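## Task

Find the cardboard box whose shelf-edge label (the tag directly beneath it) reads P62 and set it on the desk. The robot must not tip over or finish leaning, and the box must rest there on its own at the end, not held by the robot.

## Robot and tools

Robot: TidyBot++, a wheeled base 0.54 m long, 0.50 m wide and 0.38 m tall, carrying one seven-joint arm with a two-finger gripper. The shoulder sits 0.12 m ahead of the base centre at 0.68 m height. Segments: upper arm 0.42 m, forearm 0.31 m, hand 0.31 m to the hand point. Two cameras: base_camera (fixed on the base, looking forward and down) and wrist_camera (fisheye, looks along the hand).

Frames: the base frame has its origin on the floor below the base centre, x forward, y left, z up. hand_pose is reported in it and marks the spot between the finger pads; its z axis runs out along the fingers and the fingers close along its y axis. Odometry is the base frame as it was when the scene began; heading is positive to the left, in -3.142 to 3.142. base_tilt is in degrees, positive when leaning forward or right.

execute_actions: argument actions is a list holding a single action (or empty, which just reports state and images). An action may contain base, joints, speeds. base holds exactly one relative command, an offset from where the base last measured itself: translate_m (metres, forward positive, -2 to 2), strafe_m (metres, left positive, -2 to 2) or rotate_rad (radians, counter-clockwise from above positive, -6.3 to 6.3). Very long base moves get refused, so split them. joints is an object keyed by joint name, each an absolute target angle in radians: joint_1_rad (any angle; whole arm about vertical, positive is clockwise from above, opposite to rotate_rad), joint_2_rad shoulder -2.249 to 2.249, joint_3_rad any angle, joint_4_rad elbow -2.579 to 2.579, joint_5_rad any angle, joint_6_rad wrist -2.099 to 2.099, joint_7_rad any angle (hand spin; with hand down, positive is counter-clockwise from above, and 1.57 has fingers opening left/right), plus gripper_pos, an absolute value from 0 (open, about 85 mm gap) to 1 (closed; squeezes hard and keeps squeezing). Continuous joints go the short way, so turn in steps under half a revolution. speeds caps top speed for that action: translate_m and strafe_m 0.05 to 0.5 m/s, rotate_rad 0.1 to 1.57 rad/s. cameras picks image sources: base_camera, wrist_camera or all; omitted means all, [] means none. Unknown keys or out-of-range numbers make the whole call rejected with no motion. Joints left out of an action may still be driving toward earlier targets.

Planar arm sketch: with joint_1_rad 0, joint_3_rad 3.14, joint_5_rad 0 (near the start pose) the arm stays in the x-z plane. Tilt from vertical, forward positive: upper arm = joint_2_rad, forearm = joint_2_rad - joint_4_rad, hand = that minus joint_6_rad. Hand reach ahead of the shoulder is the sum of length*sin(tilt), height above it the sum of length*cos(tilt). A downward-pointing hand reaches at most about 0.94 m above floor, lower when extended.

wait: seconds 0 to 10; nothing new is commanded, returns state and images. zoom_image: camera (base_camera or wrist_camera) and region [x0, y0, x1, y1] in pixels of that camera's latest full image, at most 504 by 504. read_manual: only licence texts, no motion. finished_scene: scene number (1 or 2); ends the current scene permanently and reports success, then gives the next task.

Result lines: joint_positions (readings), hand_pose, base_odometry, base_tilt, motor_effort (percent of max, peak in brackets; offsets and noise included). base_status and joint_status give each motion's outcome: done; off_target (resting off target, possibly still pushing); contact_stop or time_out (target dropped, holding). A blocked base may say done while short of target. "joint command not followed" with a cause means a self-collision check withheld the arm targets (the gripper still acts); those targets may be retried later until replaced. on_its_own lists uncommanded motion. For the gripper at 1, done means empty hand; off_target means something is held at the reading shown. ARM HIT flags a hard hit on the base or the arm itself. MOTOR HOT warns of heating under load; OVER-TEMPERATURE FAULT means the arm sagged on weak brakes, with joints marked limit_stop_at_motor_heat, so resend the targets. A torque fault freezes the arm and gripper for 10 s and skips the rest of that call while the base continues.

Accuracy: friction and calibration leave the hand a cm or two off, more when stretched out; trust images. To correct, send each joint its last command plus (wanted minus read). With a load the arm sags; never command a held joint to its read angle. Odometry drifts and counts wheel slip.

Avoid: dropping, slamming or hard shoving objects; driving the base while the arm is snagged on something high (tipping risk); pulling or pushing sideways on a raised hand; driving the arm into furniture (torque fault). No check stops the arm hitting the base. Release the object so it sits level on the desk unsupported before finishing. Loose objects may be nudged occasionally.

Each tool is called after "Emit:" in YAML: its name, and indented under it one key for each argument.

## Session

Emit:
execute_actions:
  actions: []

Scene clock: 0.00 s.
base_odometry: x=+0.000 y=+0.000 heading=+0.000 (m, m, rad; odometry frame)
base_tilt: forward=-0.6 right=+0.9 (deg)
base_status: not commanded
joint_positions: joint_1_rad=-0.035 joint_2_rad=-0.318 joint_3_rad=+3.147 joint_4_rad=-2.498 joint_5_rad=-0.012 joint_6_rad=-0.824 joint_7_rad=+1.622 gripper_pos=+0.000
joint_status: not commanded
motor_effort: joint_1_rad=+1 joint_2_rad=-3 joint_3_rad=-1 joint_4_rad=+15 joint_5_rad=-1 joint_6_rad=+1 joint_7_rad=+1 (%)
hand_pose: x=+0.2878 y=+0.0093 z=+0.5933 quat_wxyz=(-0.005, +0.997, +0.036, +0.069) (m; base frame)
pictures: base_camera, wrist_camera
Images, in order (width x height): base_camera 644x364, wrist_camera 644x476.

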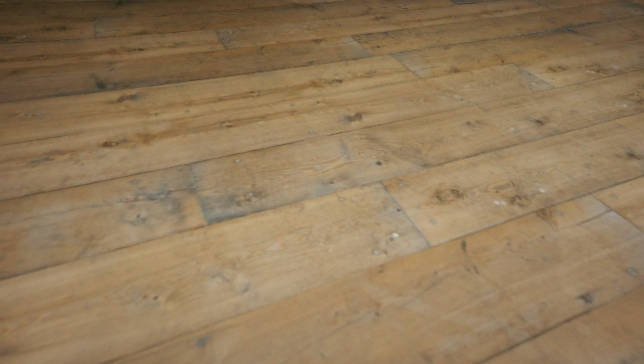

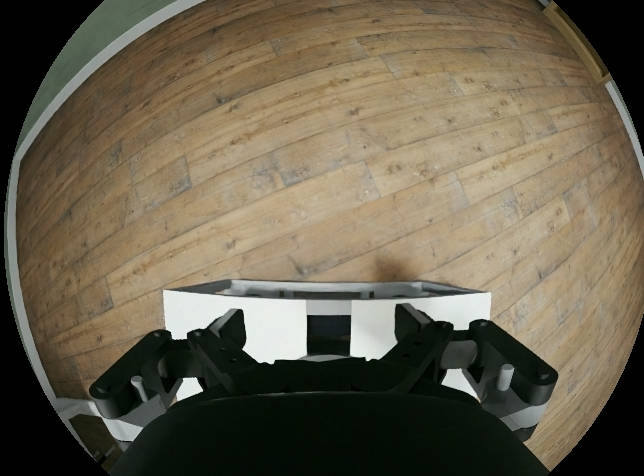

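Emit:
execute_actions:
  actions:
    - {"joints":{"joint_6_rad":0.55}}
  cameras: ["wrist_camera"]

Scene clock: 4.43 s.
base_odometry: x=+0.000 y=+0.000 heading=+0.000 (m, m, rad; odometry frame)
base_tilt: forward=-0.6 right=+0.9 (deg)
base_status: not commanded
joint_positions: joint_1_rad=-0.035 joint_2_rad=-0.318 joint_3_rad=+3.147 joint_4_rad=-2.497 joint_5_rad=-0.012 joint_6_rad=+0.529 joint_7_rad=+1.622 gripper_pos=+0.000
joint_status: all done
motor_effort: joint_1_rad=+0(1) joint_2_rad=-6(7) joint_3_rad=-1(0) joint_4_rad=+19(19) joint_5_rad=-1(1) joint_6_rad=+8(8) joint_7_rad=+1(1) (%)
hand_pose: x=+0.5556 y=+0.0119 z=+0.8770 quat_wxyz=(+0.005, +0.734, +0.023, +0.678) (m; base frame)
pictures: wrist_camera
camera_calibration (this result's frames):
wrist_camera: T_world_to_cam=[[-0.0139653, -0.999896, 0.0034809, 0.0104371], [-0.123466, -0.0017302, -0.992347, 0.990448], [0.99225, -0.0142882, -0.123429, -0.304568], [0, 0, 0, 1]] pos_world=[0.42464, 0.007798, 0.945239]
Images, in order (width x height): wrist_camera 644x476.

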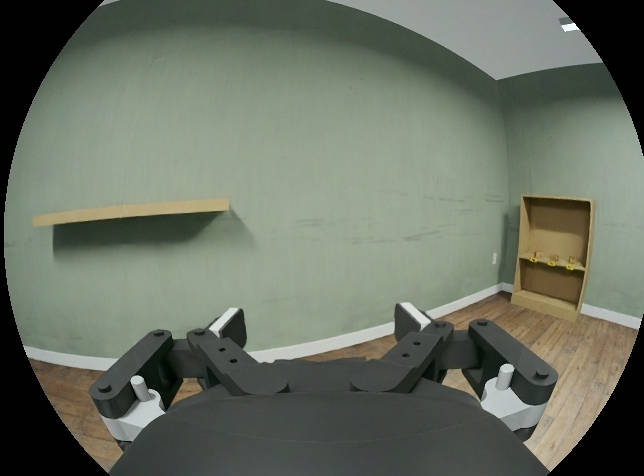

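Emit:
zoom_image:
  camera: "wrist_camera"
  region: [490, 180, 620, 330]

Emit:
execute_actions:
  actions:
    - {"base":{"rotate_rad":-0.9}}

Region (490, 180, 620, 330) of wrist_camera's 644x476 image, scaled by 3.360; it fills the left 437 columns of this view, and the rest is white.

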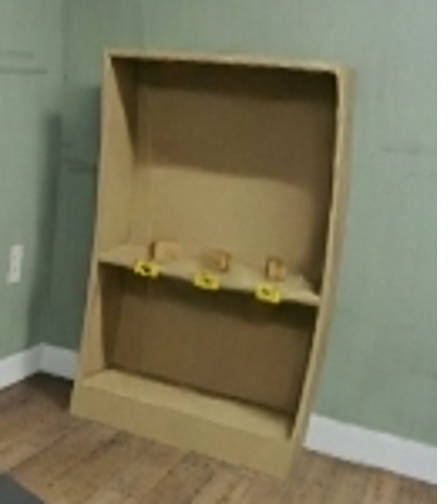

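Scene clock: 8.30 s.
base_odometry: x=+0.000 y=+0.000 heading=-0.900 (m, m, rad; odometry frame)
base_tilt: forward=-0.6 right=+0.9 (deg)
base_status: done
joint_positions: joint_1_rad=-0.035 joint_2_rad=-0.318 joint_3_rad=+3.147 joint_4_rad=-2.497 joint_5_rad=-0.012 joint_6_rad=+0.529 joint_7_rad=+1.622 gripper_pos=+0.000
joint_status: not commanded
motor_effort: joint_1_rad=+1(1) joint_2_rad=-6(8) joint_3_rad=+0(2) joint_4_rad=+19(19) joint_5_rad=-1(0) joint_6_rad=+7(7) joint_7_rad=+1(1) (%)
hand_pose: x=+0.5556 y=+0.0119 z=+0.8770 quat_wxyz=(+0.005, +0.734, +0.023, +0.678) (m; base frame)
pictures: base_camera, wrist_camera
camera_calibration (this result's frames):
wrist_camera: T_world_to_cam=[[-0.0139859, -0.999896, 0.003474, 0.0104443], [-0.123467, -0.0017208, -0.992347, 0.990448], [0.99225, -0.0143078, -0.12343, -0.304567], [0, 0, 0, 1]] pos_world=[0.424641, 0.00778991, 0.945239]
Images, in order (width x height): base_camera 644x364, wrist_camera 644x476.

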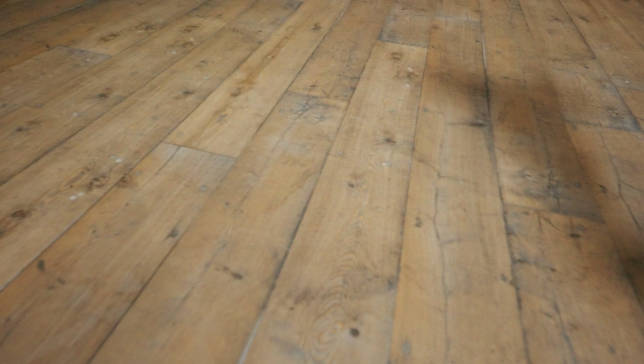

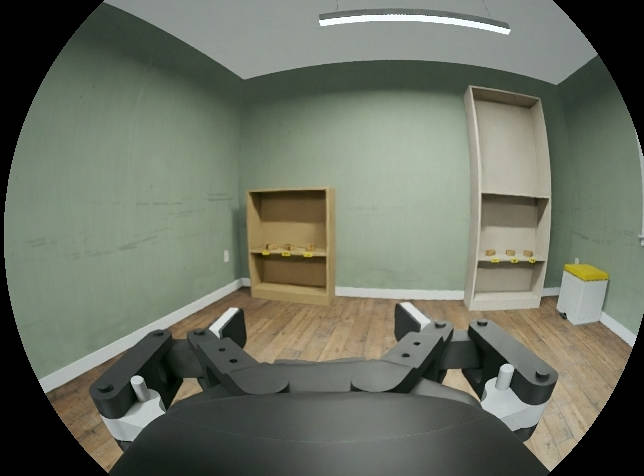

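Emit:
zoom_image:
  camera: "wrist_camera"
  region: [240, 230, 340, 270]

Emit:
zoom_image:
  camera: "wrist_camera"
  region: [460, 235, 560, 275]

Region (240, 230, 340, 270) of wrist_camera's 644x476 image, scaled by 5.040; it fills the top 202 rows of this view, and the rest is white.

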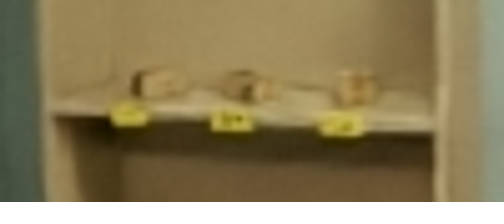

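Region (460, 235, 560, 275) of wrist_camera's 644x476 image, scaled by 5.040; it fills the top 202 rows of this view, and the rest is white.

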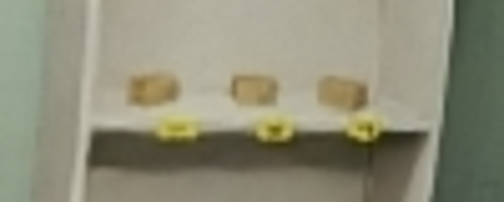

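Emit:
execute_actions:
  actions:
    - {"base":{"rotate_rad":-0.28}}
  cameras: ["base_camera"]

Emit:
execute_actions:
  actions:
    - {"base":{"translate_m":1.5}}

Scene clock: 20.40 s.
base_odometry: x=+0.000 y=+0.000 heading=-1.179 (m, m, rad; odometry frame)
base_tilt: forward=-0.6 right=+0.9 (deg)
base_status: done
joint_positions: joint_1_rad=-0.035 joint_2_rad=-0.318 joint_3_rad=+3.147 joint_4_rad=-2.497 joint_5_rad=-0.012 joint_6_rad=+0.529 joint_7_rad=+1.622 gripper_pos=+0.000
joint_status: not commanded
motor_effort: joint_1_rad=+0(1) joint_2_rad=-7(7) joint_3_rad=-1(0) joint_4_rad=+19(19) joint_5_rad=-1(0) joint_6_rad=+8(7) joint_7_rad=+1(1) (%)
hand_pose: x=+0.5556 y=+0.0119 z=+0.8770 quat_wxyz=(+0.005, +0.734, +0.023, +0.678) (m; base frame)
pictures: base_camera
Images, in order (width x height): base_camera 644x364.

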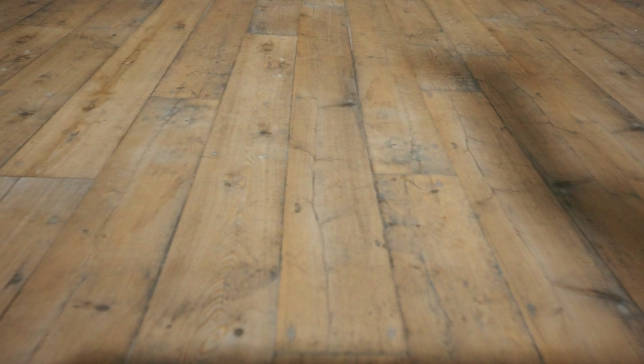

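Scene clock: 24.77 s.
base_odometry: x=+0.571 y=-1.387 heading=-1.180 (m, m, rad; odometry frame)
base_tilt: forward=-0.6 right=+0.8 (deg)
base_status: done
joint_positions: joint_1_rad=-0.035 joint_2_rad=-0.318 joint_3_rad=+3.147 joint_4_rad=-2.497 joint_5_rad=-0.012 joint_6_rad=+0.529 joint_7_rad=+1.622 gripper_pos=+0.000
joint_status: not commanded
motor_effort: joint_1_rad=+1(1) joint_2_rad=-7(9) joint_3_rad=+0(0) joint_4_rad=+19(20) joint_5_rad=-1(1) joint_6_rad=+7(9) joint_7_rad=+1(1) (%)
hand_pose: x=+0.5556 y=+0.0119 z=+0.8770 quat_wxyz=(+0.005, +0.734, +0.023, +0.678) (m; base frame)
pictures: base_camera, wrist_camera
camera_calibration (this result's frames):
wrist_camera: T_world_to_cam=[[-0.0139922, -0.999896, 0.00346866, 0.0104488], [-0.123401, -0.00171567, -0.992355, 0.990446], [0.992258, -0.0143132, -0.123364, -0.304613], [0, 0, 0, 1]] pos_world=[0.424623, 0.00778694, 0.94526]
Images, in order (width x height): base_camera 644x364, wrist_camera 644x476.

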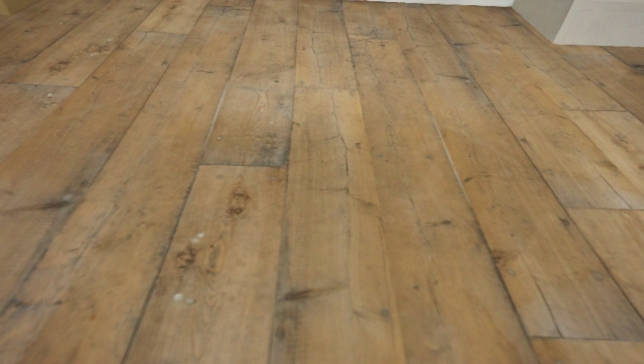

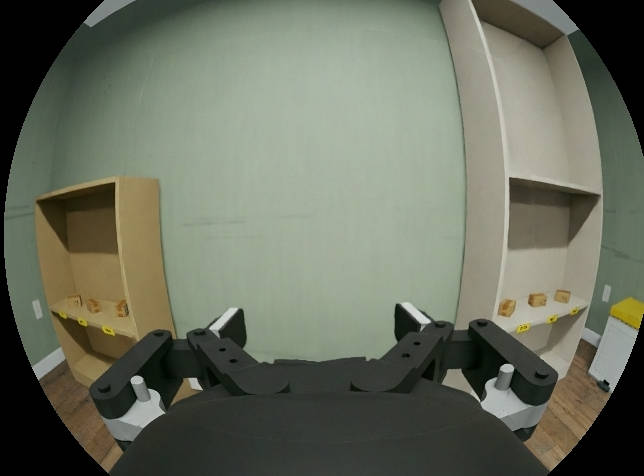

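Emit:
zoom_image:
  camera: "wrist_camera"
  region: [490, 280, 600, 345]

Emit:
zoom_image:
  camera: "wrist_camera"
  region: [45, 285, 145, 345]

Region (490, 280, 600, 345) of wrist_camera's 644x476 image, scaled by 4.582; it fills the top 298 rows of this view, and the rest is white.

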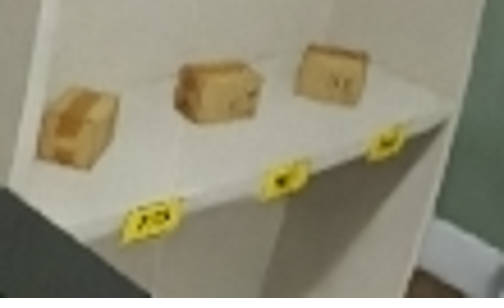

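Region (45, 285, 145, 345) of wrist_camera's 644x476 image, scaled by 5.040; it fills the top 302 rows of this view, and the rest is white.

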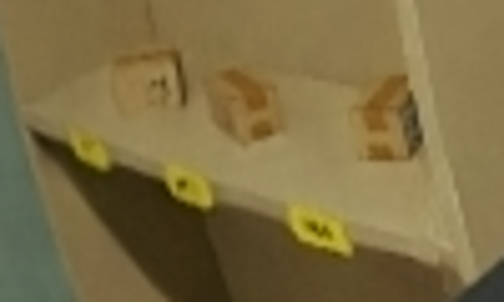

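Emit:
execute_actions:
  actions:
    - {"base":{"strafe_m":-0.95},"joints":{"joint_2_rad":0.1,"joint_4_rad":-2.3,"joint_6_rad":0.45}}

Scene clock: 42.00 s.
base_odometry: x=-0.308 y=-1.749 heading=-1.180 (m, m, rad; odometry frame)
base_tilt: forward=-0.6 right=+0.8 (deg)
base_status: done
joint_positions: joint_1_rad=-0.035 joint_2_rad=+0.089 joint_3_rad=+3.147 joint_4_rad=-2.318 joint_5_rad=-0.012 joint_6_rad=+0.490 joint_7_rad=+1.622 gripper_pos=+0.000
joint_status: all done
motor_effort: joint_1_rad=+0(1) joint_2_rad=-18(19) joint_3_rad=-1(2) joint_4_rad=+16(19) joint_5_rad=-1(0) joint_6_rad=+8(8) joint_7_rad=+1(1) (%)
hand_pose: x=+0.6598 y=+0.0153 z=+0.7618 quat_wxyz=(+0.006, +0.818, +0.027, +0.575) (m; base frame)
pictures: base_camera, wrist_camera
camera_calibration (this result's frames):
wrist_camera: T_world_to_cam=[[-0.0110213, -0.999801, 0.0166265, 0.00375596], [-0.380568, -0.0111822, -0.924685, 1.00728], [0.924687, -0.0165187, -0.380369, -0.181769], [0, 0, 0, 1]] pos_world=[0.55146, 0.0120162, 0.862217]
Images, in order (width x height): base_camera 644x364, wrist_camera 644x476.

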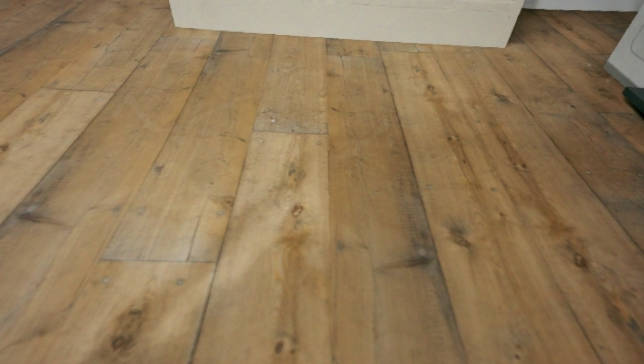

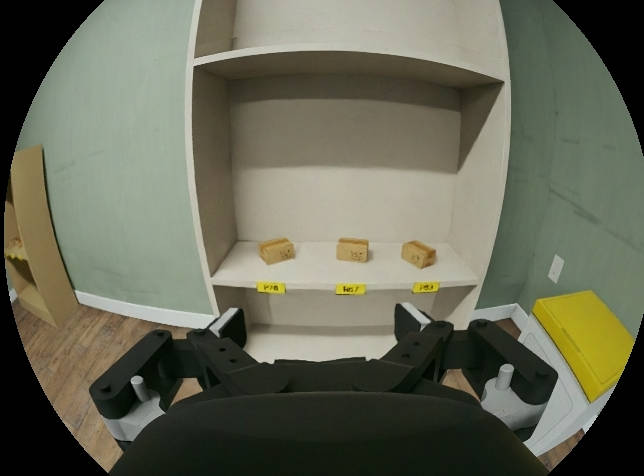

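Emit:
zoom_image:
  camera: "wrist_camera"
  region: [240, 225, 460, 305]

Region (240, 225, 460, 305) of wrist_camera's 644x476 image, scaled by 2.291; it fills the top 183 rows of this view, and the rest is white.

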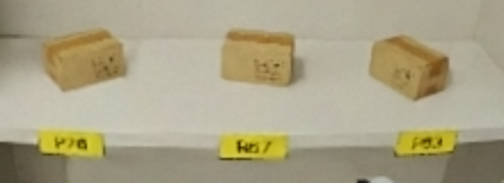

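Emit:
zoom_image:
  camera: "wrist_camera"
  region: [400, 272, 452, 302]

Region (400, 272, 452, 302) of wrist_camera's 644x476 image, scaled by 9.692; it fills the top 291 rows of this view, and the rest is white.

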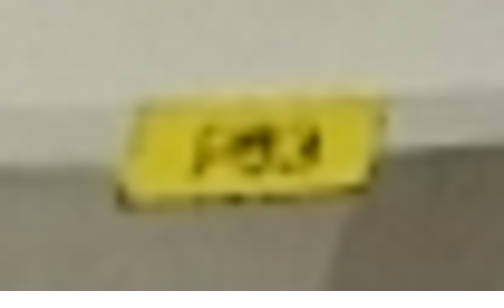

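Emit:
execute_actions:
  actions:
    - {"base":{"strafe_m":2.0},"joints":{"joint_2_rad":0.5,"joint_4_rad":-2.1,"joint_6_rad":0.7}}

Scene clock: 56.67 s.
base_odometry: x=+1.541 y=-0.986 heading=-1.179 (m, m, rad; odometry frame)
base_tilt: forward=-0.6 right=+0.9 (deg)
base_status: done
joint_positions: joint_1_rad=-0.033 joint_2_rad=+0.489 joint_3_rad=+3.147 joint_4_rad=-2.118 joint_5_rad=-0.012 joint_6_rad=+0.659 joint_7_rad=+1.622 gripper_pos=+0.000
joint_status: all done
motor_effort: joint_1_rad=+1(2) joint_2_rad=-28(29) joint_3_rad=-1(3) joint_4_rad=+13(17) joint_5_rad=-1(0) joint_6_rad=+7(7) joint_7_rad=+1(1) (%)
hand_pose: x=+0.7662 y=+0.0170 z=+0.6680 quat_wxyz=(+0.008, +0.827, +0.027, +0.562) (m; base frame)
pictures: base_camera, wrist_camera
camera_calibration (this result's frames):
wrist_camera: T_world_to_cam=[[-0.0129604, -0.999678, 0.0218207, 0.00616754], [-0.408909, -0.0146156, -0.912458, 0.974585], [0.912483, -0.0207486, -0.408588, -0.287574], [0, 0, 0, 1]] pos_world=[0.661003, 0.0144429, 0.771634]
Images, in order (width x height): base_camera 644x364, wrist_camera 644x476.

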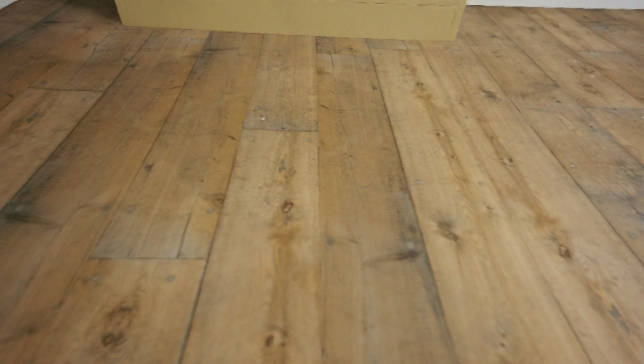

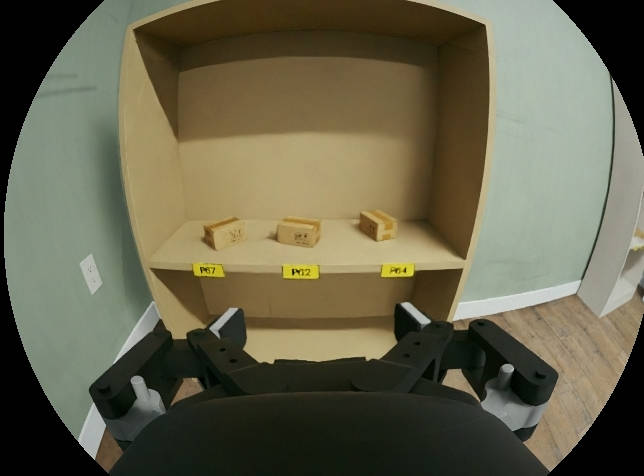

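Emit:
zoom_image:
  camera: "wrist_camera"
  region: [180, 195, 430, 290]

Emit:
zoom_image:
  camera: "wrist_camera"
  region: [260, 205, 340, 285]

Region (180, 195, 430, 290) of wrist_camera's 644x476 image, scaled by 2.016; it fills the top 192 rows of this view, and the rest is white.

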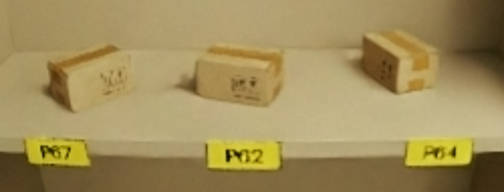

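Region (260, 205, 340, 285) of wrist_camera's 644x476 image, scaled by 6.300.

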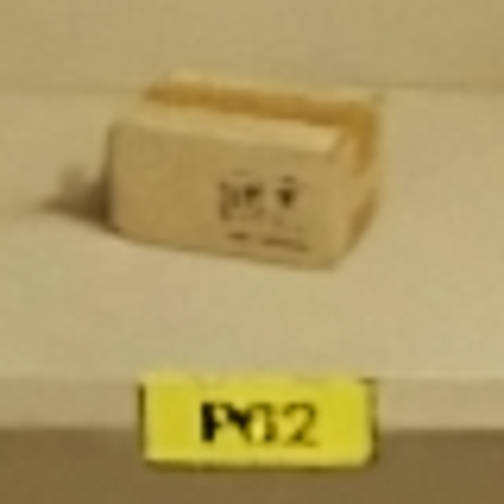

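Emit:
execute_actions:
  actions:
    - {"base":{"translate_m":0.3},"joints":{"joint_1_rad":-0.13,"joint_2_rad":0.787,"joint_3_rad":3.14,"joint_4_rad":-1.016,"joint_5_rad":0.0,"joint_6_rad":-1.338,"joint_7_rad":2.70},"speeds":{"translate_m":0.3}}

Scene clock: 115.90 s.
base_odometry: x=+1.656 y=-1.263 heading=-1.179 (m, m, rad; odometry frame)
base_tilt: forward=-0.6 right=+0.9 (deg)
base_status: done
joint_positions: joint_1_rad=-0.106 joint_2_rad=+0.765 joint_3_rad=+3.147 joint_4_rad=-1.031 joint_5_rad=-0.012 joint_6_rad=-1.300 joint_7_rad=+2.669 gripper_pos=+0.000
joint_status: all done
motor_effort: joint_1_rad=+0(0) joint_2_rad=-39(39) joint_3_rad=-1(2) joint_4_rad=+16(17) joint_5_rad=-1(2) joint_6_rad=+0(9) joint_7_rad=+0(1) (%)
hand_pose: x=+0.7272 y=+0.0670 z=+0.6040 quat_wxyz=(+0.007, +0.826, +0.563, +0.022) (m; base frame)
pictures: base_camera, wrist_camera
camera_calibration (this result's frames):
wrist_camera: T_world_to_cam=[[0.913257, -0.400853, 0.0726562, -0.687314], [-0.402865, -0.915138, 0.0149058, 0.396787], [0.0605154, -0.0428834, -0.997246, 0.699474], [0, 0, 0, 1]] pos_world=[0.745217, 0.117599, 0.741571]
Images, in order (width x height): base_camera 644x364, wrist_camera 644x476.

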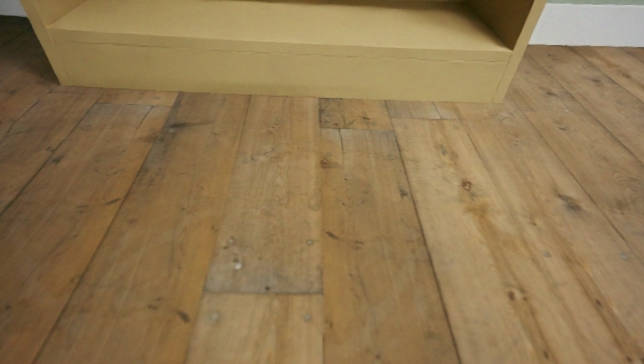

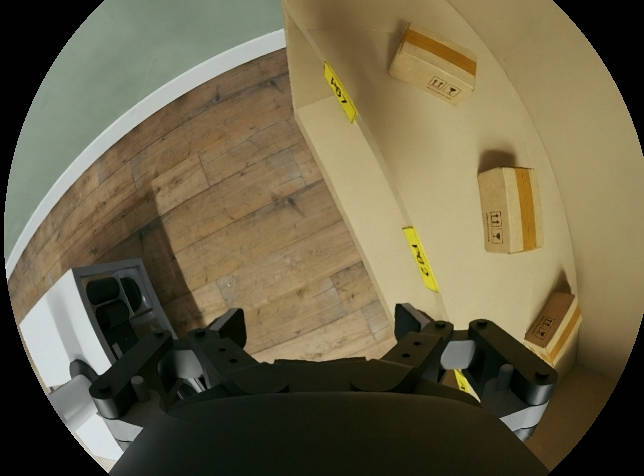

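Emit:
execute_actions:
  actions:
    - {"base":{"translate_m":0.245},"joints":{"joint_6_rad":-1.385,"joint_7_rad":2.74},"speeds":{"translate_m":0.25}}

Scene clock: 125.53 s.
base_odometry: x=+1.749 y=-1.489 heading=-1.179 (m, m, rad; odometry frame)
base_tilt: forward=-0.5 right=+0.9 (deg)
base_status: done
joint_positions: joint_1_rad=-0.108 joint_2_rad=+0.772 joint_3_rad=+3.147 joint_4_rad=-1.029 joint_5_rad=-0.012 joint_6_rad=-1.352 joint_7_rad=+2.712 gripper_pos=+0.000
joint_status: all done
motor_effort: joint_1_rad=+0(2) joint_2_rad=-38(41) joint_3_rad=-1(1) joint_4_rad=+16(17) joint_5_rad=-1(1) joint_6_rad=-1(1) joint_7_rad=+1(1) (%)
hand_pose: x=+0.7113 y=+0.0663 z=+0.6002 quat_wxyz=(-0.006, +0.813, +0.582, -0.003) (m; base frame)
pictures: base_camera, wrist_camera
camera_calibration (this result's frames):
wrist_camera: T_world_to_cam=[[0.933076, -0.358931, 0.0231678, -0.659962], [-0.359621, -0.932141, 0.0422554, 0.343778], [0.00642888, -0.0477592, -0.998838, 0.736366], [0, 0, 0, 1]] pos_world=[0.734691, 0.118737, 0.736274]
Images, in order (width x height): base_camera 644x364, wrist_camera 644x476.

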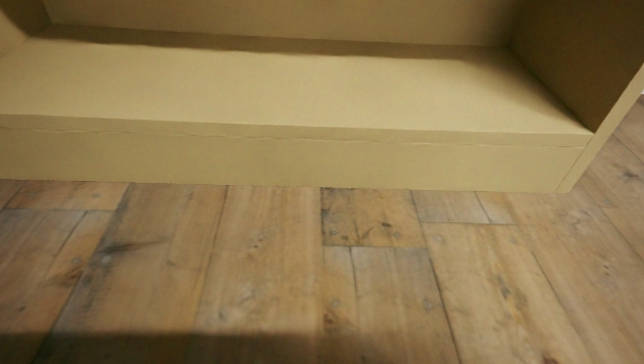

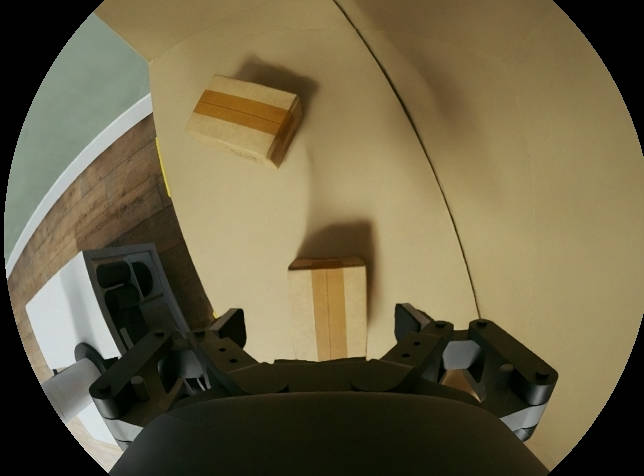

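Emit:
execute_actions:
  actions:
    - {"joints":{"joint_1_rad":-0.048,"joint_2_rad":0.81,"joint_4_rad":-1.155,"joint_6_rad":-1.17,"joint_7_rad":2.78}}
  cameras: ["wrist_camera"]

Scene clock: 149.07 s.
base_odometry: x=+1.749 y=-1.489 heading=-1.179 (m, m, rad; odometry frame)
base_tilt: forward=-0.6 right=+0.9 (deg)
base_status: not commanded
joint_positions: joint_1_rad=-0.063 joint_2_rad=+0.800 joint_3_rad=+3.147 joint_4_rad=-1.143 joint_5_rad=-0.012 joint_6_rad=-1.208 joint_7_rad=+2.747 gripper_pos=+0.000
joint_status: all done
motor_effort: joint_1_rad=+1(1) joint_2_rad=-39(41) joint_3_rad=-2(2) joint_4_rad=+15(17) joint_5_rad=-1(1) joint_6_rad=-1(0) joint_7_rad=+1(1) (%)
hand_pose: x=+0.7092 y=+0.0391 z=+0.5493 quat_wxyz=(-0.006, +0.817, +0.577, -0.002) (m; base frame)
pictures: wrist_camera
camera_calibration (this result's frames):
wrist_camera: T_world_to_cam=[[0.928885, -0.369516, 0.0250961, -0.664258], [-0.370283, -0.927987, 0.0416063, 0.327626], [0.00791464, -0.0479401, -0.998819, 0.683188], [0, 0, 0, 1]] pos_world=[0.732927, 0.0913307, 0.68542]
Images, in order (width x height): wrist_camera 644x476.

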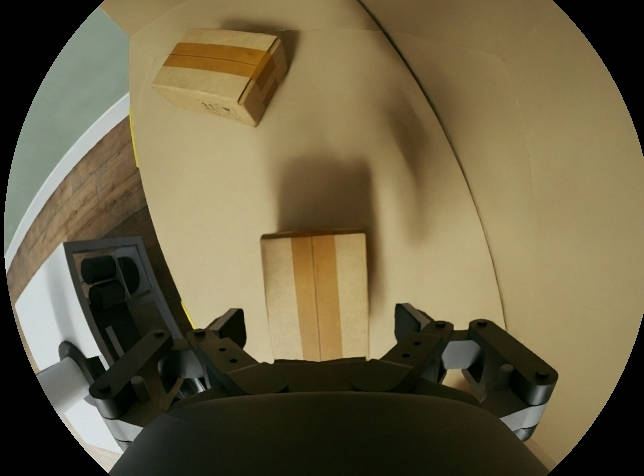

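Emit:
execute_actions:
  actions:
    - {"joints":{"joint_2_rad":0.838,"joint_4_rad":-1.205,"joint_6_rad":-1.087}}
  cameras: ["wrist_camera"]

Scene clock: 159.40 s.
base_odometry: x=+1.749 y=-1.489 heading=-1.179 (m, m, rad; odometry frame)
base_tilt: forward=-0.6 right=+0.9 (deg)
base_status: not commanded
joint_positions: joint_1_rad=-0.063 joint_2_rad=+0.827 joint_3_rad=+3.147 joint_4_rad=-1.192 joint_5_rad=-0.012 joint_6_rad=-1.125 joint_7_rad=+2.747 gripper_pos=+0.000
joint_status: all done
motor_effort: joint_1_rad=+0(0) joint_2_rad=-39(40) joint_3_rad=-1(2) joint_4_rad=+15(15) joint_5_rad=-1(1) joint_6_rad=-1(0) joint_7_rad=+1(1) (%)
hand_pose: x=+0.7100 y=+0.0390 z=+0.5194 quat_wxyz=(-0.003, +0.817, +0.577, +0.001) (m; base frame)
pictures: wrist_camera
camera_calibration (this result's frames):
wrist_camera: T_world_to_cam=[[0.928363, -0.370256, 0.0324622, -0.667736], [-0.371341, -0.927689, 0.0387236, 0.331257], [0.0157771, -0.0480041, -0.998723, 0.647731], [0, 0, 0, 1]] pos_world=[0.732691, 0.0911645, 0.655752]
Images, in order (width x height): wrist_camera 644x476.

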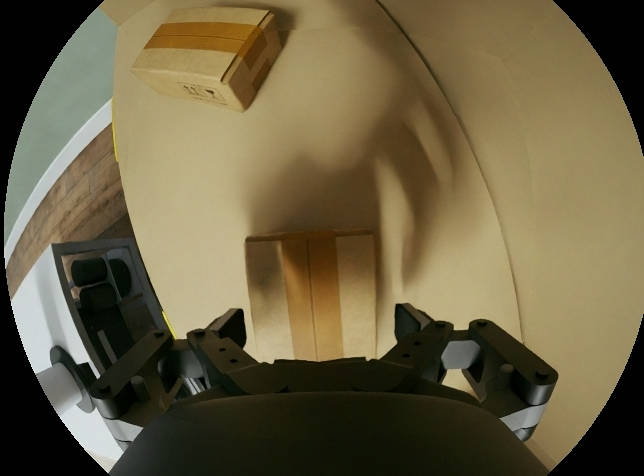

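Emit:
execute_actions:
  actions:
    - {"joints":{"gripper_pos":1.0}}
  cameras: ["wrist_camera"]

Scene clock: 163.77 s.
base_odometry: x=+1.749 y=-1.489 heading=-1.179 (m, m, rad; odometry frame)
base_tilt: forward=-0.6 right=+0.9 (deg)
base_status: not commanded
joint_positions: joint_1_rad=-0.063 joint_2_rad=+0.825 joint_3_rad=+3.147 joint_4_rad=-1.192 joint_5_rad=-0.012 joint_6_rad=-1.125 joint_7_rad=+2.747 gripper_pos=+0.352
joint_status: gripper_pos off_target (ended at +0.352, target +1.000)
motor_effort: joint_1_rad=+0(1) joint_2_rad=-37(39) joint_3_rad=-1(2) joint_4_rad=+14(15) joint_5_rad=-1(1) joint_6_rad=-1(0) joint_7_rad=+1(1) (%)
hand_pose: x=+0.7103 y=+0.0390 z=+0.5201 quat_wxyz=(-0.003, +0.817, +0.577, +0.002) (m; base frame)
pictures: wrist_camera
camera_calibration (this result's frames):
wrist_camera: T_world_to_cam=[[0.928339, -0.370192, 0.0338228, -0.668725], [-0.371332, -0.927719, 0.0380819, 0.331689], [0.0172805, -0.0479124, -0.998702, 0.647298], [0, 0, 0, 1]] pos_world=[0.732785, 0.0911713, 0.656445]
Images, in order (width x height): wrist_camera 644x476.

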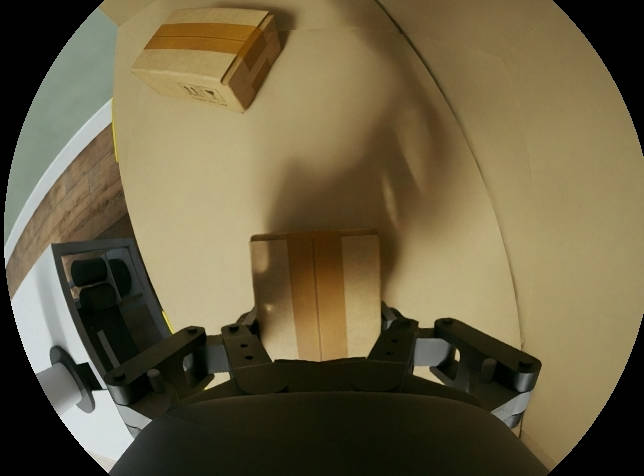

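Gripped. Lift, then back out.

Emit:
execute_actions:
  actions:
    - {"joints":{"joint_2_rad":0.77,"joint_4_rad":-1.09,"joint_6_rad":-1.28}}
  cameras: ["wrist_camera"]

Scene clock: 166.90 s.
base_odometry: x=+1.749 y=-1.489 heading=-1.179 (m, m, rad; odometry frame)
base_tilt: forward=-0.6 right=+0.8 (deg)
base_status: not commanded
joint_positions: joint_1_rad=-0.063 joint_2_rad=+0.782 joint_3_rad=+3.147 joint_4_rad=-1.105 joint_5_rad=-0.012 joint_6_rad=-1.242 joint_7_rad=+2.747 gripper_pos=+0.352
joint_status: all done
motor_effort: joint_1_rad=+1(1) joint_2_rad=-41(43) joint_3_rad=-1(1) joint_4_rad=+16(16) joint_5_rad=-1(1) joint_6_rad=+0(0) joint_7_rad=+1(1) (%)
hand_pose: x=+0.7171 y=+0.0397 z=+0.5713 quat_wxyz=(+0.000, +0.816, +0.578, +0.008) (m; base frame)
pictures: wrist_camera
camera_calibration (this result's frames):
wrist_camera: T_world_to_cam=[[0.928249, -0.369118, 0.0458877, -0.68337], [-0.370672, -0.928225, 0.0316261, 0.336146], [0.0309203, -0.0463662, -0.998446, 0.688391], [0, 0, 0, 1]] pos_world=[0.737652, 0.0916923, 0.708049]
Images, in order (width x height): wrist_camera 644x476.

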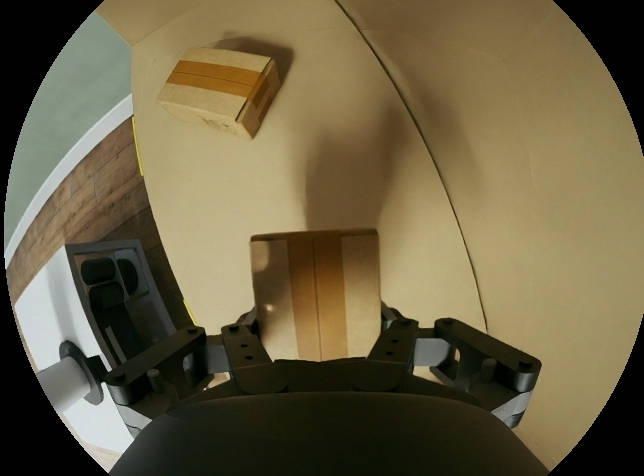

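Emit:
execute_actions:
  actions:
    - {"base":{"translate_m":-0.5}}
  cameras: []

Emit:
execute_actions:
  actions:
    - {"base":{"rotate_rad":-2.6},"joints":{"joint_1_rad":0.0,"joint_2_rad":-0.3,"joint_4_rad":-2.3,"joint_6_rad":0.15,"joint_7_rad":1.57},"speeds":{"rotate_rad":1.2}}

Scene clock: 175.00 s.
base_odometry: x=+1.558 y=-1.027 heading=-1.179 (m, m, rad; odometry frame)
base_tilt: forward=-0.6 right=+0.9 (deg)
base_status: done
joint_positions: joint_1_rad=-0.062 joint_2_rad=+0.781 joint_3_rad=+3.147 joint_4_rad=-1.102 joint_5_rad=-0.012 joint_6_rad=-1.246 joint_7_rad=+2.747 gripper_pos=+0.352
joint_status: not commanded
motor_effort: joint_1_rad=+1(3) joint_2_rad=-40(42) joint_3_rad=-1(2) joint_4_rad=+16(18) joint_5_rad=-1(1) joint_6_rad=+0(1) joint_7_rad=+1(1) (%)
hand_pose: x=+0.7171 y=+0.0391 z=+0.5728 quat_wxyz=(+0.000, +0.817, +0.577, +0.007) (m; base frame)
pictures: none
No camera images: the call's "cameras" was empty. Leave "cameras" out to get every camera's image.

Scene clock: 178.27 s.
base_odometry: x=+1.558 y=-1.027 heading=+2.505 (m, m, rad; odometry frame)
base_tilt: forward=-0.6 right=+0.9 (deg)
base_status: done
joint_positions: joint_1_rad=-0.018 joint_2_rad=-0.278 joint_3_rad=+3.143 joint_4_rad=-2.289 joint_5_rad=-0.012 joint_6_rad=+0.106 joint_7_rad=+1.601 gripper_pos=+0.352
joint_status: all done
motor_effort: joint_1_rad=+0(6) joint_2_rad=-10(41) joint_3_rad=-1(3) joint_4_rad=+21(21) joint_5_rad=-1(0) joint_6_rad=+9(8) joint_7_rad=+1(0) (%)
hand_pose: x=+0.5820 y=+0.0086 z=+0.8506 quat_wxyz=(+0.001, +0.815, +0.013, +0.580) (m; base frame)
pictures: base_camera, wrist_camera
camera_calibration (this result's frames):
wrist_camera: T_world_to_cam=[[-0.0267121, -0.999615, -0.00747638, 0.0243586], [-0.369165, 0.0168148, -0.929212, 1.05663], [0.92898, -0.0220611, -0.369472, -0.0879542], [0, 0, 0, 1]] pos_world=[0.472428, 0.00464189, 0.949515]
Images, in order (width x height): base_camera 644x364, wrist_camera 644x476.

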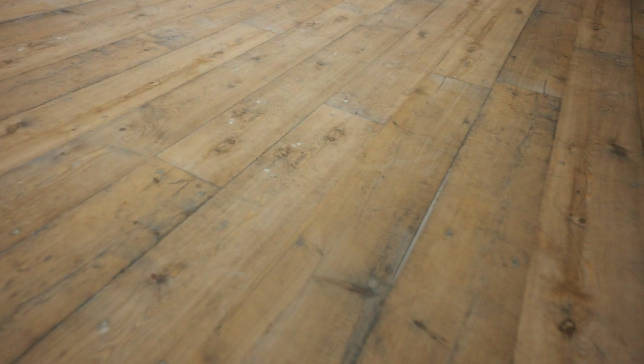

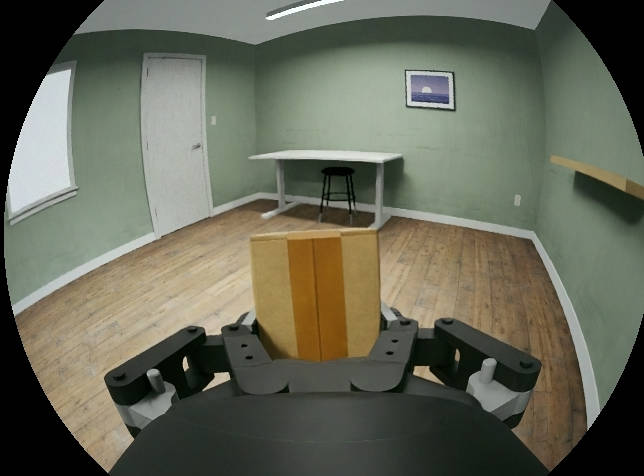

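Emit:
zoom_image:
  camera: "wrist_camera"
  region: [240, 140, 420, 240]

Region (240, 140, 420, 240) of wrist_camera's 644x476 image, scaled by 2.800.

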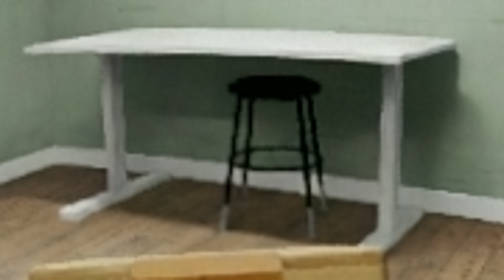

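Emit:
execute_actions:
  actions:
    - {"base":{"translate_m":2.0},"joints":{"joint_2_rad":0.345,"joint_4_rad":-1.0,"joint_6_rad":-1.8}}

Scene clock: 200.23 s.
base_odometry: x=-0.048 y=+0.164 heading=+2.504 (m, m, rad; odometry frame)
base_tilt: forward=-0.6 right=+0.9 (deg)
base_status: done
joint_positions: joint_1_rad=-0.018 joint_2_rad=+0.341 joint_3_rad=+3.143 joint_4_rad=-1.017 joint_5_rad=-0.012 joint_6_rad=-1.761 joint_7_rad=+1.601 gripper_pos=+0.352
joint_status: all done
motor_effort: joint_1_rad=+0(1) joint_2_rad=-27(30) joint_3_rad=-1(0) joint_4_rad=+17(23) joint_5_rad=-1(1) joint_6_rad=+0(9) joint_7_rad=+1(1) (%)
hand_pose: x=+0.5736 y=+0.0128 z=+0.8337 quat_wxyz=(-0.006, +1.000, +0.025, +0.011) (m; base frame)
pictures: base_camera, wrist_camera
camera_calibration (this result's frames):
wrist_camera: T_world_to_cam=[[0.00984013, -0.999628, 0.0254487, -0.0202151], [-0.99972, -0.00928714, 0.0217571, 0.606992], [-0.0215126, -0.0256557, -0.999439, 0.984171], [0, 0, 0, 1]] pos_world=[0.628193, 0.0106792, 0.970928]
Images, in order (width x height): base_camera 644x364, wrist_camera 644x476.

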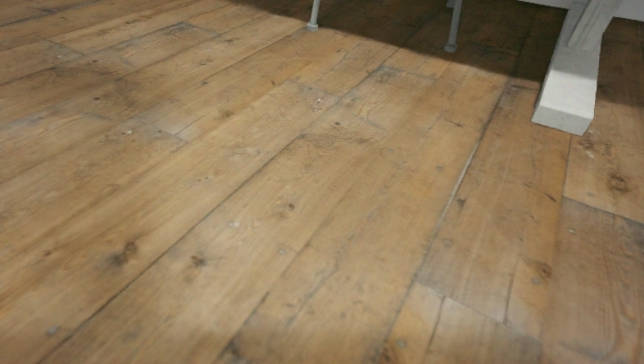

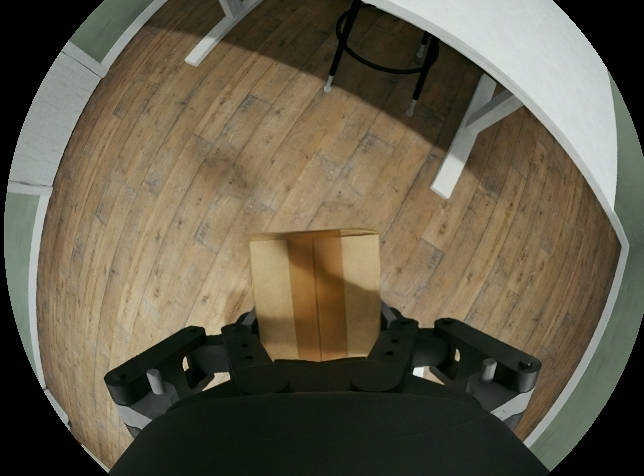

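Emit:
execute_actions:
  actions:
    - {"base":{"translate_m":0.58},"joints":{"joint_2_rad":0.37,"joint_4_rad":-0.875,"joint_6_rad":-1.92},"speeds":{"translate_m":0.35}}

Scene clock: 213.70 s.
base_odometry: x=-0.514 y=+0.510 heading=+2.503 (m, m, rad; odometry frame)
base_tilt: forward=-0.6 right=+0.9 (deg)
base_status: done
joint_positions: joint_1_rad=-0.018 joint_2_rad=+0.366 joint_3_rad=+3.143 joint_4_rad=-0.890 joint_5_rad=-0.012 joint_6_rad=-1.884 joint_7_rad=+1.601 gripper_pos=+0.352
joint_status: all done
motor_effort: joint_1_rad=+0(2) joint_2_rad=-28(29) joint_3_rad=-1(2) joint_4_rad=+16(19) joint_5_rad=-1(2) joint_6_rad=+0(0) joint_7_rad=+1(1) (%)
hand_pose: x=+0.5689 y=+0.0126 z=+0.8604 quat_wxyz=(-0.006, +1.000, +0.025, +0.000) (m; base frame)
pictures: base_camera, wrist_camera
camera_calibration (this result's frames):
wrist_camera: T_world_to_cam=[[0.0118565, -0.999592, 0.0260016, -0.0226482], [-0.999002, -0.0107218, 0.0433521, 0.582698], [-0.0430556, -0.0264897, -0.998721, 1.02243], [0, 0, 0, 1]] pos_world=[0.626406, 0.0106925, 0.996452]
Images, in order (width x height): base_camera 644x364, wrist_camera 644x476.

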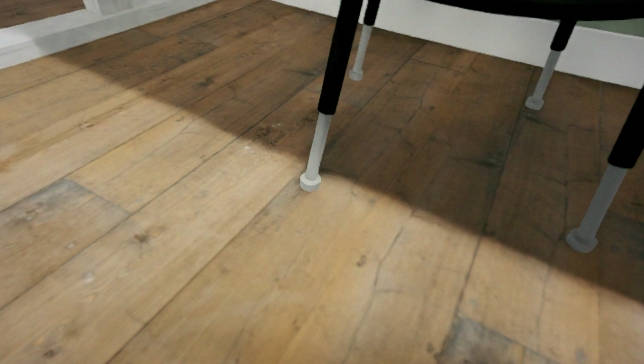

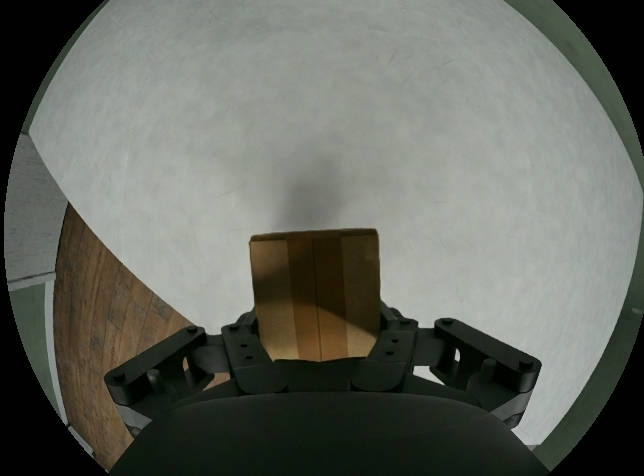

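Emit:
execute_actions:
  actions:
    - {"joints":{"joint_4_rad":-1.15,"joint_6_rad":-1.6}}
  cameras: ["wrist_camera"]

Scene clock: 223.37 s.
base_odometry: x=-0.514 y=+0.510 heading=+2.503 (m, m, rad; odometry frame)
base_tilt: forward=-0.6 right=+0.9 (deg)
base_status: not commanded
joint_positions: joint_1_rad=-0.018 joint_2_rad=+0.368 joint_3_rad=+3.143 joint_4_rad=-1.140 joint_5_rad=-0.012 joint_6_rad=-1.640 joint_7_rad=+1.601 gripper_pos=+0.352
joint_status: all done
motor_effort: joint_1_rad=+1(1) joint_2_rad=-29(30) joint_3_rad=-1(1) joint_4_rad=+17(18) joint_5_rad=-1(1) joint_6_rad=+0(0) joint_7_rad=+1(1) (%)
hand_pose: x=+0.5821 y=+0.0130 z=+0.7828 quat_wxyz=(-0.006, +1.000, +0.024, -0.003) (m; base frame)
pictures: wrist_camera
camera_calibration (this result's frames):
wrist_camera: T_world_to_cam=[[0.00906392, -0.999634, 0.0254806, -0.0183894], [-0.99871, -0.00777647, 0.0501793, 0.593771], [-0.0499628, -0.0259025, -0.998415, 0.949274], [0, 0, 0, 1]] pos_world=[0.6406, 0.0108233, 0.918443]
Images, in order (width x height): wrist_camera 644x476.

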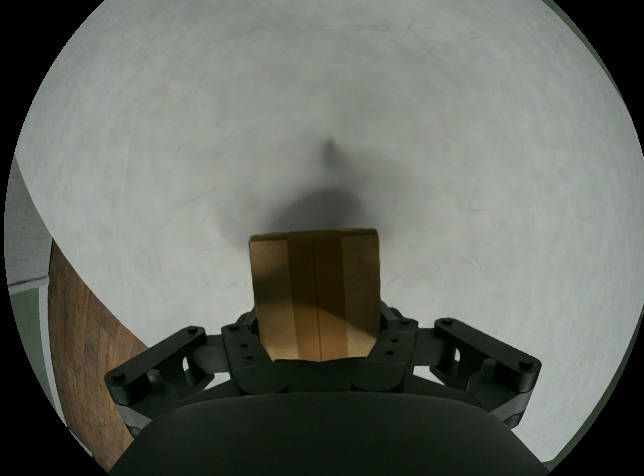

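Emit:
execute_actions:
  actions:
    - {"joints":{"joint_4_rad":-1.225,"joint_6_rad":-1.52}}
  cameras: ["wrist_camera"]

Scene clock: 229.70 s.
base_odometry: x=-0.514 y=+0.510 heading=+2.503 (m, m, rad; odometry frame)
base_tilt: forward=-0.6 right=+0.8 (deg)
base_status: not commanded
joint_positions: joint_1_rad=-0.018 joint_2_rad=+0.369 joint_3_rad=+3.143 joint_4_rad=-1.217 joint_5_rad=-0.012 joint_6_rad=-1.560 joint_7_rad=+1.601 gripper_pos=+0.352
joint_status: all done
motor_effort: joint_1_rad=+1(0) joint_2_rad=-28(30) joint_3_rad=-1(1) joint_4_rad=+17(18) joint_5_rad=-1(1) joint_6_rad=-1(0) joint_7_rad=+1(1) (%)
hand_pose: x=+0.5835 y=+0.0130 z=+0.7583 quat_wxyz=(-0.006, +1.000, +0.023, -0.002) (m; base frame)
pictures: wrist_camera
camera_calibration (this result's frames):
wrist_camera: T_world_to_cam=[[0.00803391, -0.999644, 0.0254431, -0.017128], [-0.998807, -0.0067964, 0.0483565, 0.59779], [-0.0481664, -0.0258013, -0.998506, 0.923909], [0, 0, 0, 1]] pos_world=[0.641716, 0.0107789, 0.894058]
Images, in order (width x height): wrist_camera 644x476.

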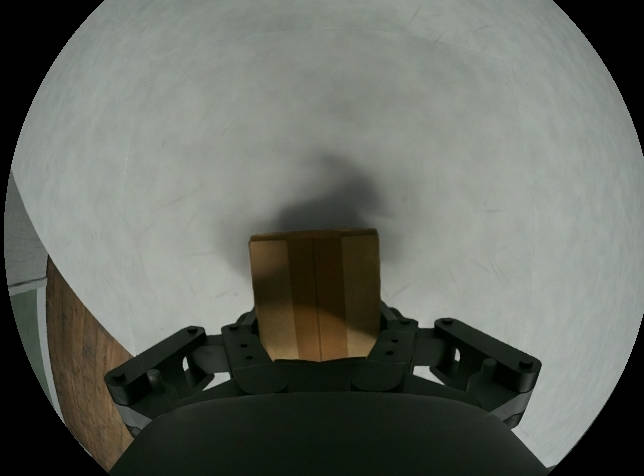

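No contact yet. Another small step down.

Emit:
execute_actions:
  actions:
    - {"joints":{"joint_4_rad":-1.275,"joint_6_rad":-1.47}}
  cameras: ["wrist_camera"]

Scene clock: 232.27 s.
base_odometry: x=-0.514 y=+0.510 heading=+2.503 (m, m, rad; odometry frame)
base_tilt: forward=-0.6 right=+0.9 (deg)
base_status: not commanded
joint_positions: joint_1_rad=-0.018 joint_2_rad=+0.355 joint_3_rad=+3.143 joint_4_rad=-1.246 joint_5_rad=-0.012 joint_6_rad=-1.521 joint_7_rad=+1.601 gripper_pos=+0.352
joint_status: all done
motor_effort: joint_1_rad=+1(1) joint_2_rad=-23(29) joint_3_rad=-1(2) joint_4_rad=+14(17) joint_5_rad=-2(1) joint_6_rad=+2(2) joint_7_rad=+1(1) (%)
hand_pose: x=+0.5854 y=+0.0130 z=+0.7557 quat_wxyz=(-0.006, +1.000, +0.023, +0.010) (m; base frame)
pictures: wrist_camera
camera_calibration (this result's frames):
wrist_camera: T_world_to_cam=[[0.00693597, -0.999658, 0.0252139, -0.0162385], [-0.999689, -0.00632732, 0.0241396, 0.618607], [-0.0239718, -0.0253735, -0.999391, 0.907865], [0, 0, 0, 1]] pos_world=[0.64029, 0.0107169, 0.892788]
Images, in order (width x height): wrist_camera 644x476.

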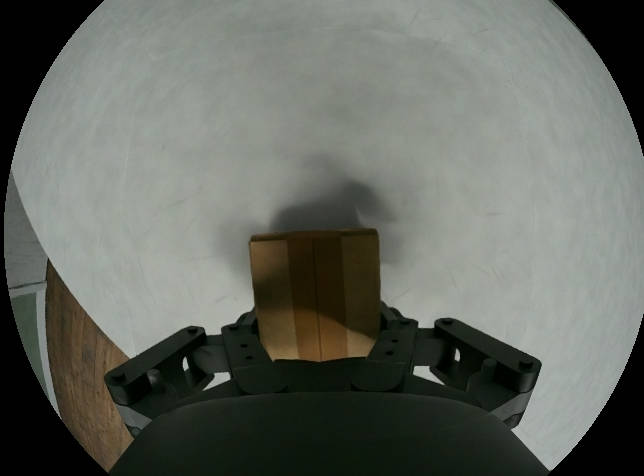

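Contact made. Release and lift.

Emit:
execute_actions:
  actions:
    - {"joints":{"gripper_pos":0.0,"joint_4_rad":-1.245}}
  cameras: []

Emit:
execute_actions:
  actions:
    - {"joints":{"joint_4_rad":-0.95,"joint_6_rad":-1.85}}
  cameras: ["wrist_camera"]

Scene clock: 236.67 s.
base_odometry: x=-0.514 y=+0.510 heading=+2.503 (m, m, rad; odometry frame)
base_tilt: forward=-0.6 right=+0.8 (deg)
base_status: not commanded
joint_positions: joint_1_rad=-0.018 joint_2_rad=+0.364 joint_3_rad=+3.143 joint_4_rad=-1.244 joint_5_rad=-0.012 joint_6_rad=-1.511 joint_7_rad=+1.601 gripper_pos=+0.000
joint_status: all done
motor_effort: joint_1_rad=+0(1) joint_2_rad=-27(29) joint_3_rad=-1(1) joint_4_rad=+17(16) joint_5_rad=-1(2) joint_6_rad=+0(3) joint_7_rad=+1(1) (%)
hand_pose: x=+0.5897 y=+0.0131 z=+0.7522 quat_wxyz=(-0.006, +1.000, +0.023, +0.011) (m; base frame)
pictures: none
No camera images: the call's "cameras" was empty. Leave "cameras" out to get every camera's image.

Scene clock: 238.03 s.
base_odometry: x=-0.514 y=+0.510 heading=+2.503 (m, m, rad; odometry frame)
base_tilt: forward=-0.6 right=+0.9 (deg)
base_status: not commanded
joint_positions: joint_1_rad=-0.018 joint_2_rad=+0.364 joint_3_rad=+3.143 joint_4_rad=-0.964 joint_5_rad=-0.012 joint_6_rad=-1.811 joint_7_rad=+1.601 gripper_pos=+0.000
joint_status: all done
motor_effort: joint_1_rad=+1(1) joint_2_rad=-27(29) joint_3_rad=-1(1) joint_4_rad=+16(17) joint_5_rad=-1(1) joint_6_rad=-1(0) joint_7_rad=+1(1) (%)
hand_pose: x=+0.5745 y=+0.0128 z=+0.8395 quat_wxyz=(-0.006, +1.000, +0.025, +0.001) (m; base frame)
pictures: wrist_camera
camera_calibration (this result's frames):
wrist_camera: T_world_to_cam=[[0.0109389, -0.999609, 0.0257398, -0.0212641], [-0.999095, -0.00986817, 0.0413641, 0.590904], [-0.0410939, -0.026169, -0.998813, 1.00072], [0, 0, 0, 1]] pos_world=[0.631725, 0.010763, 0.975632]
Images, in order (width x height): wrist_camera 644x476.

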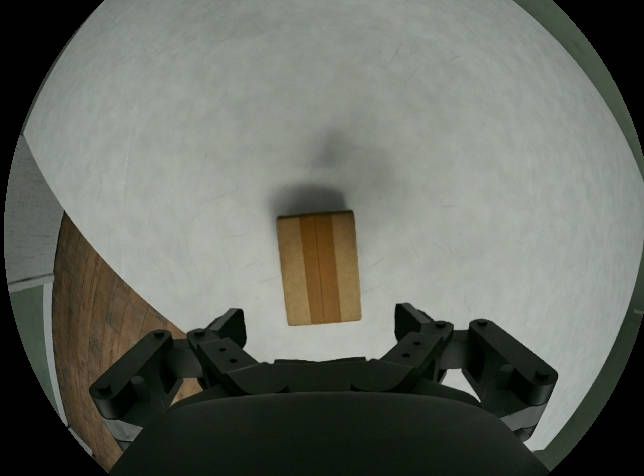

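Emit:
finished_scene:
  scene: 1

The scene is finished: the task was done.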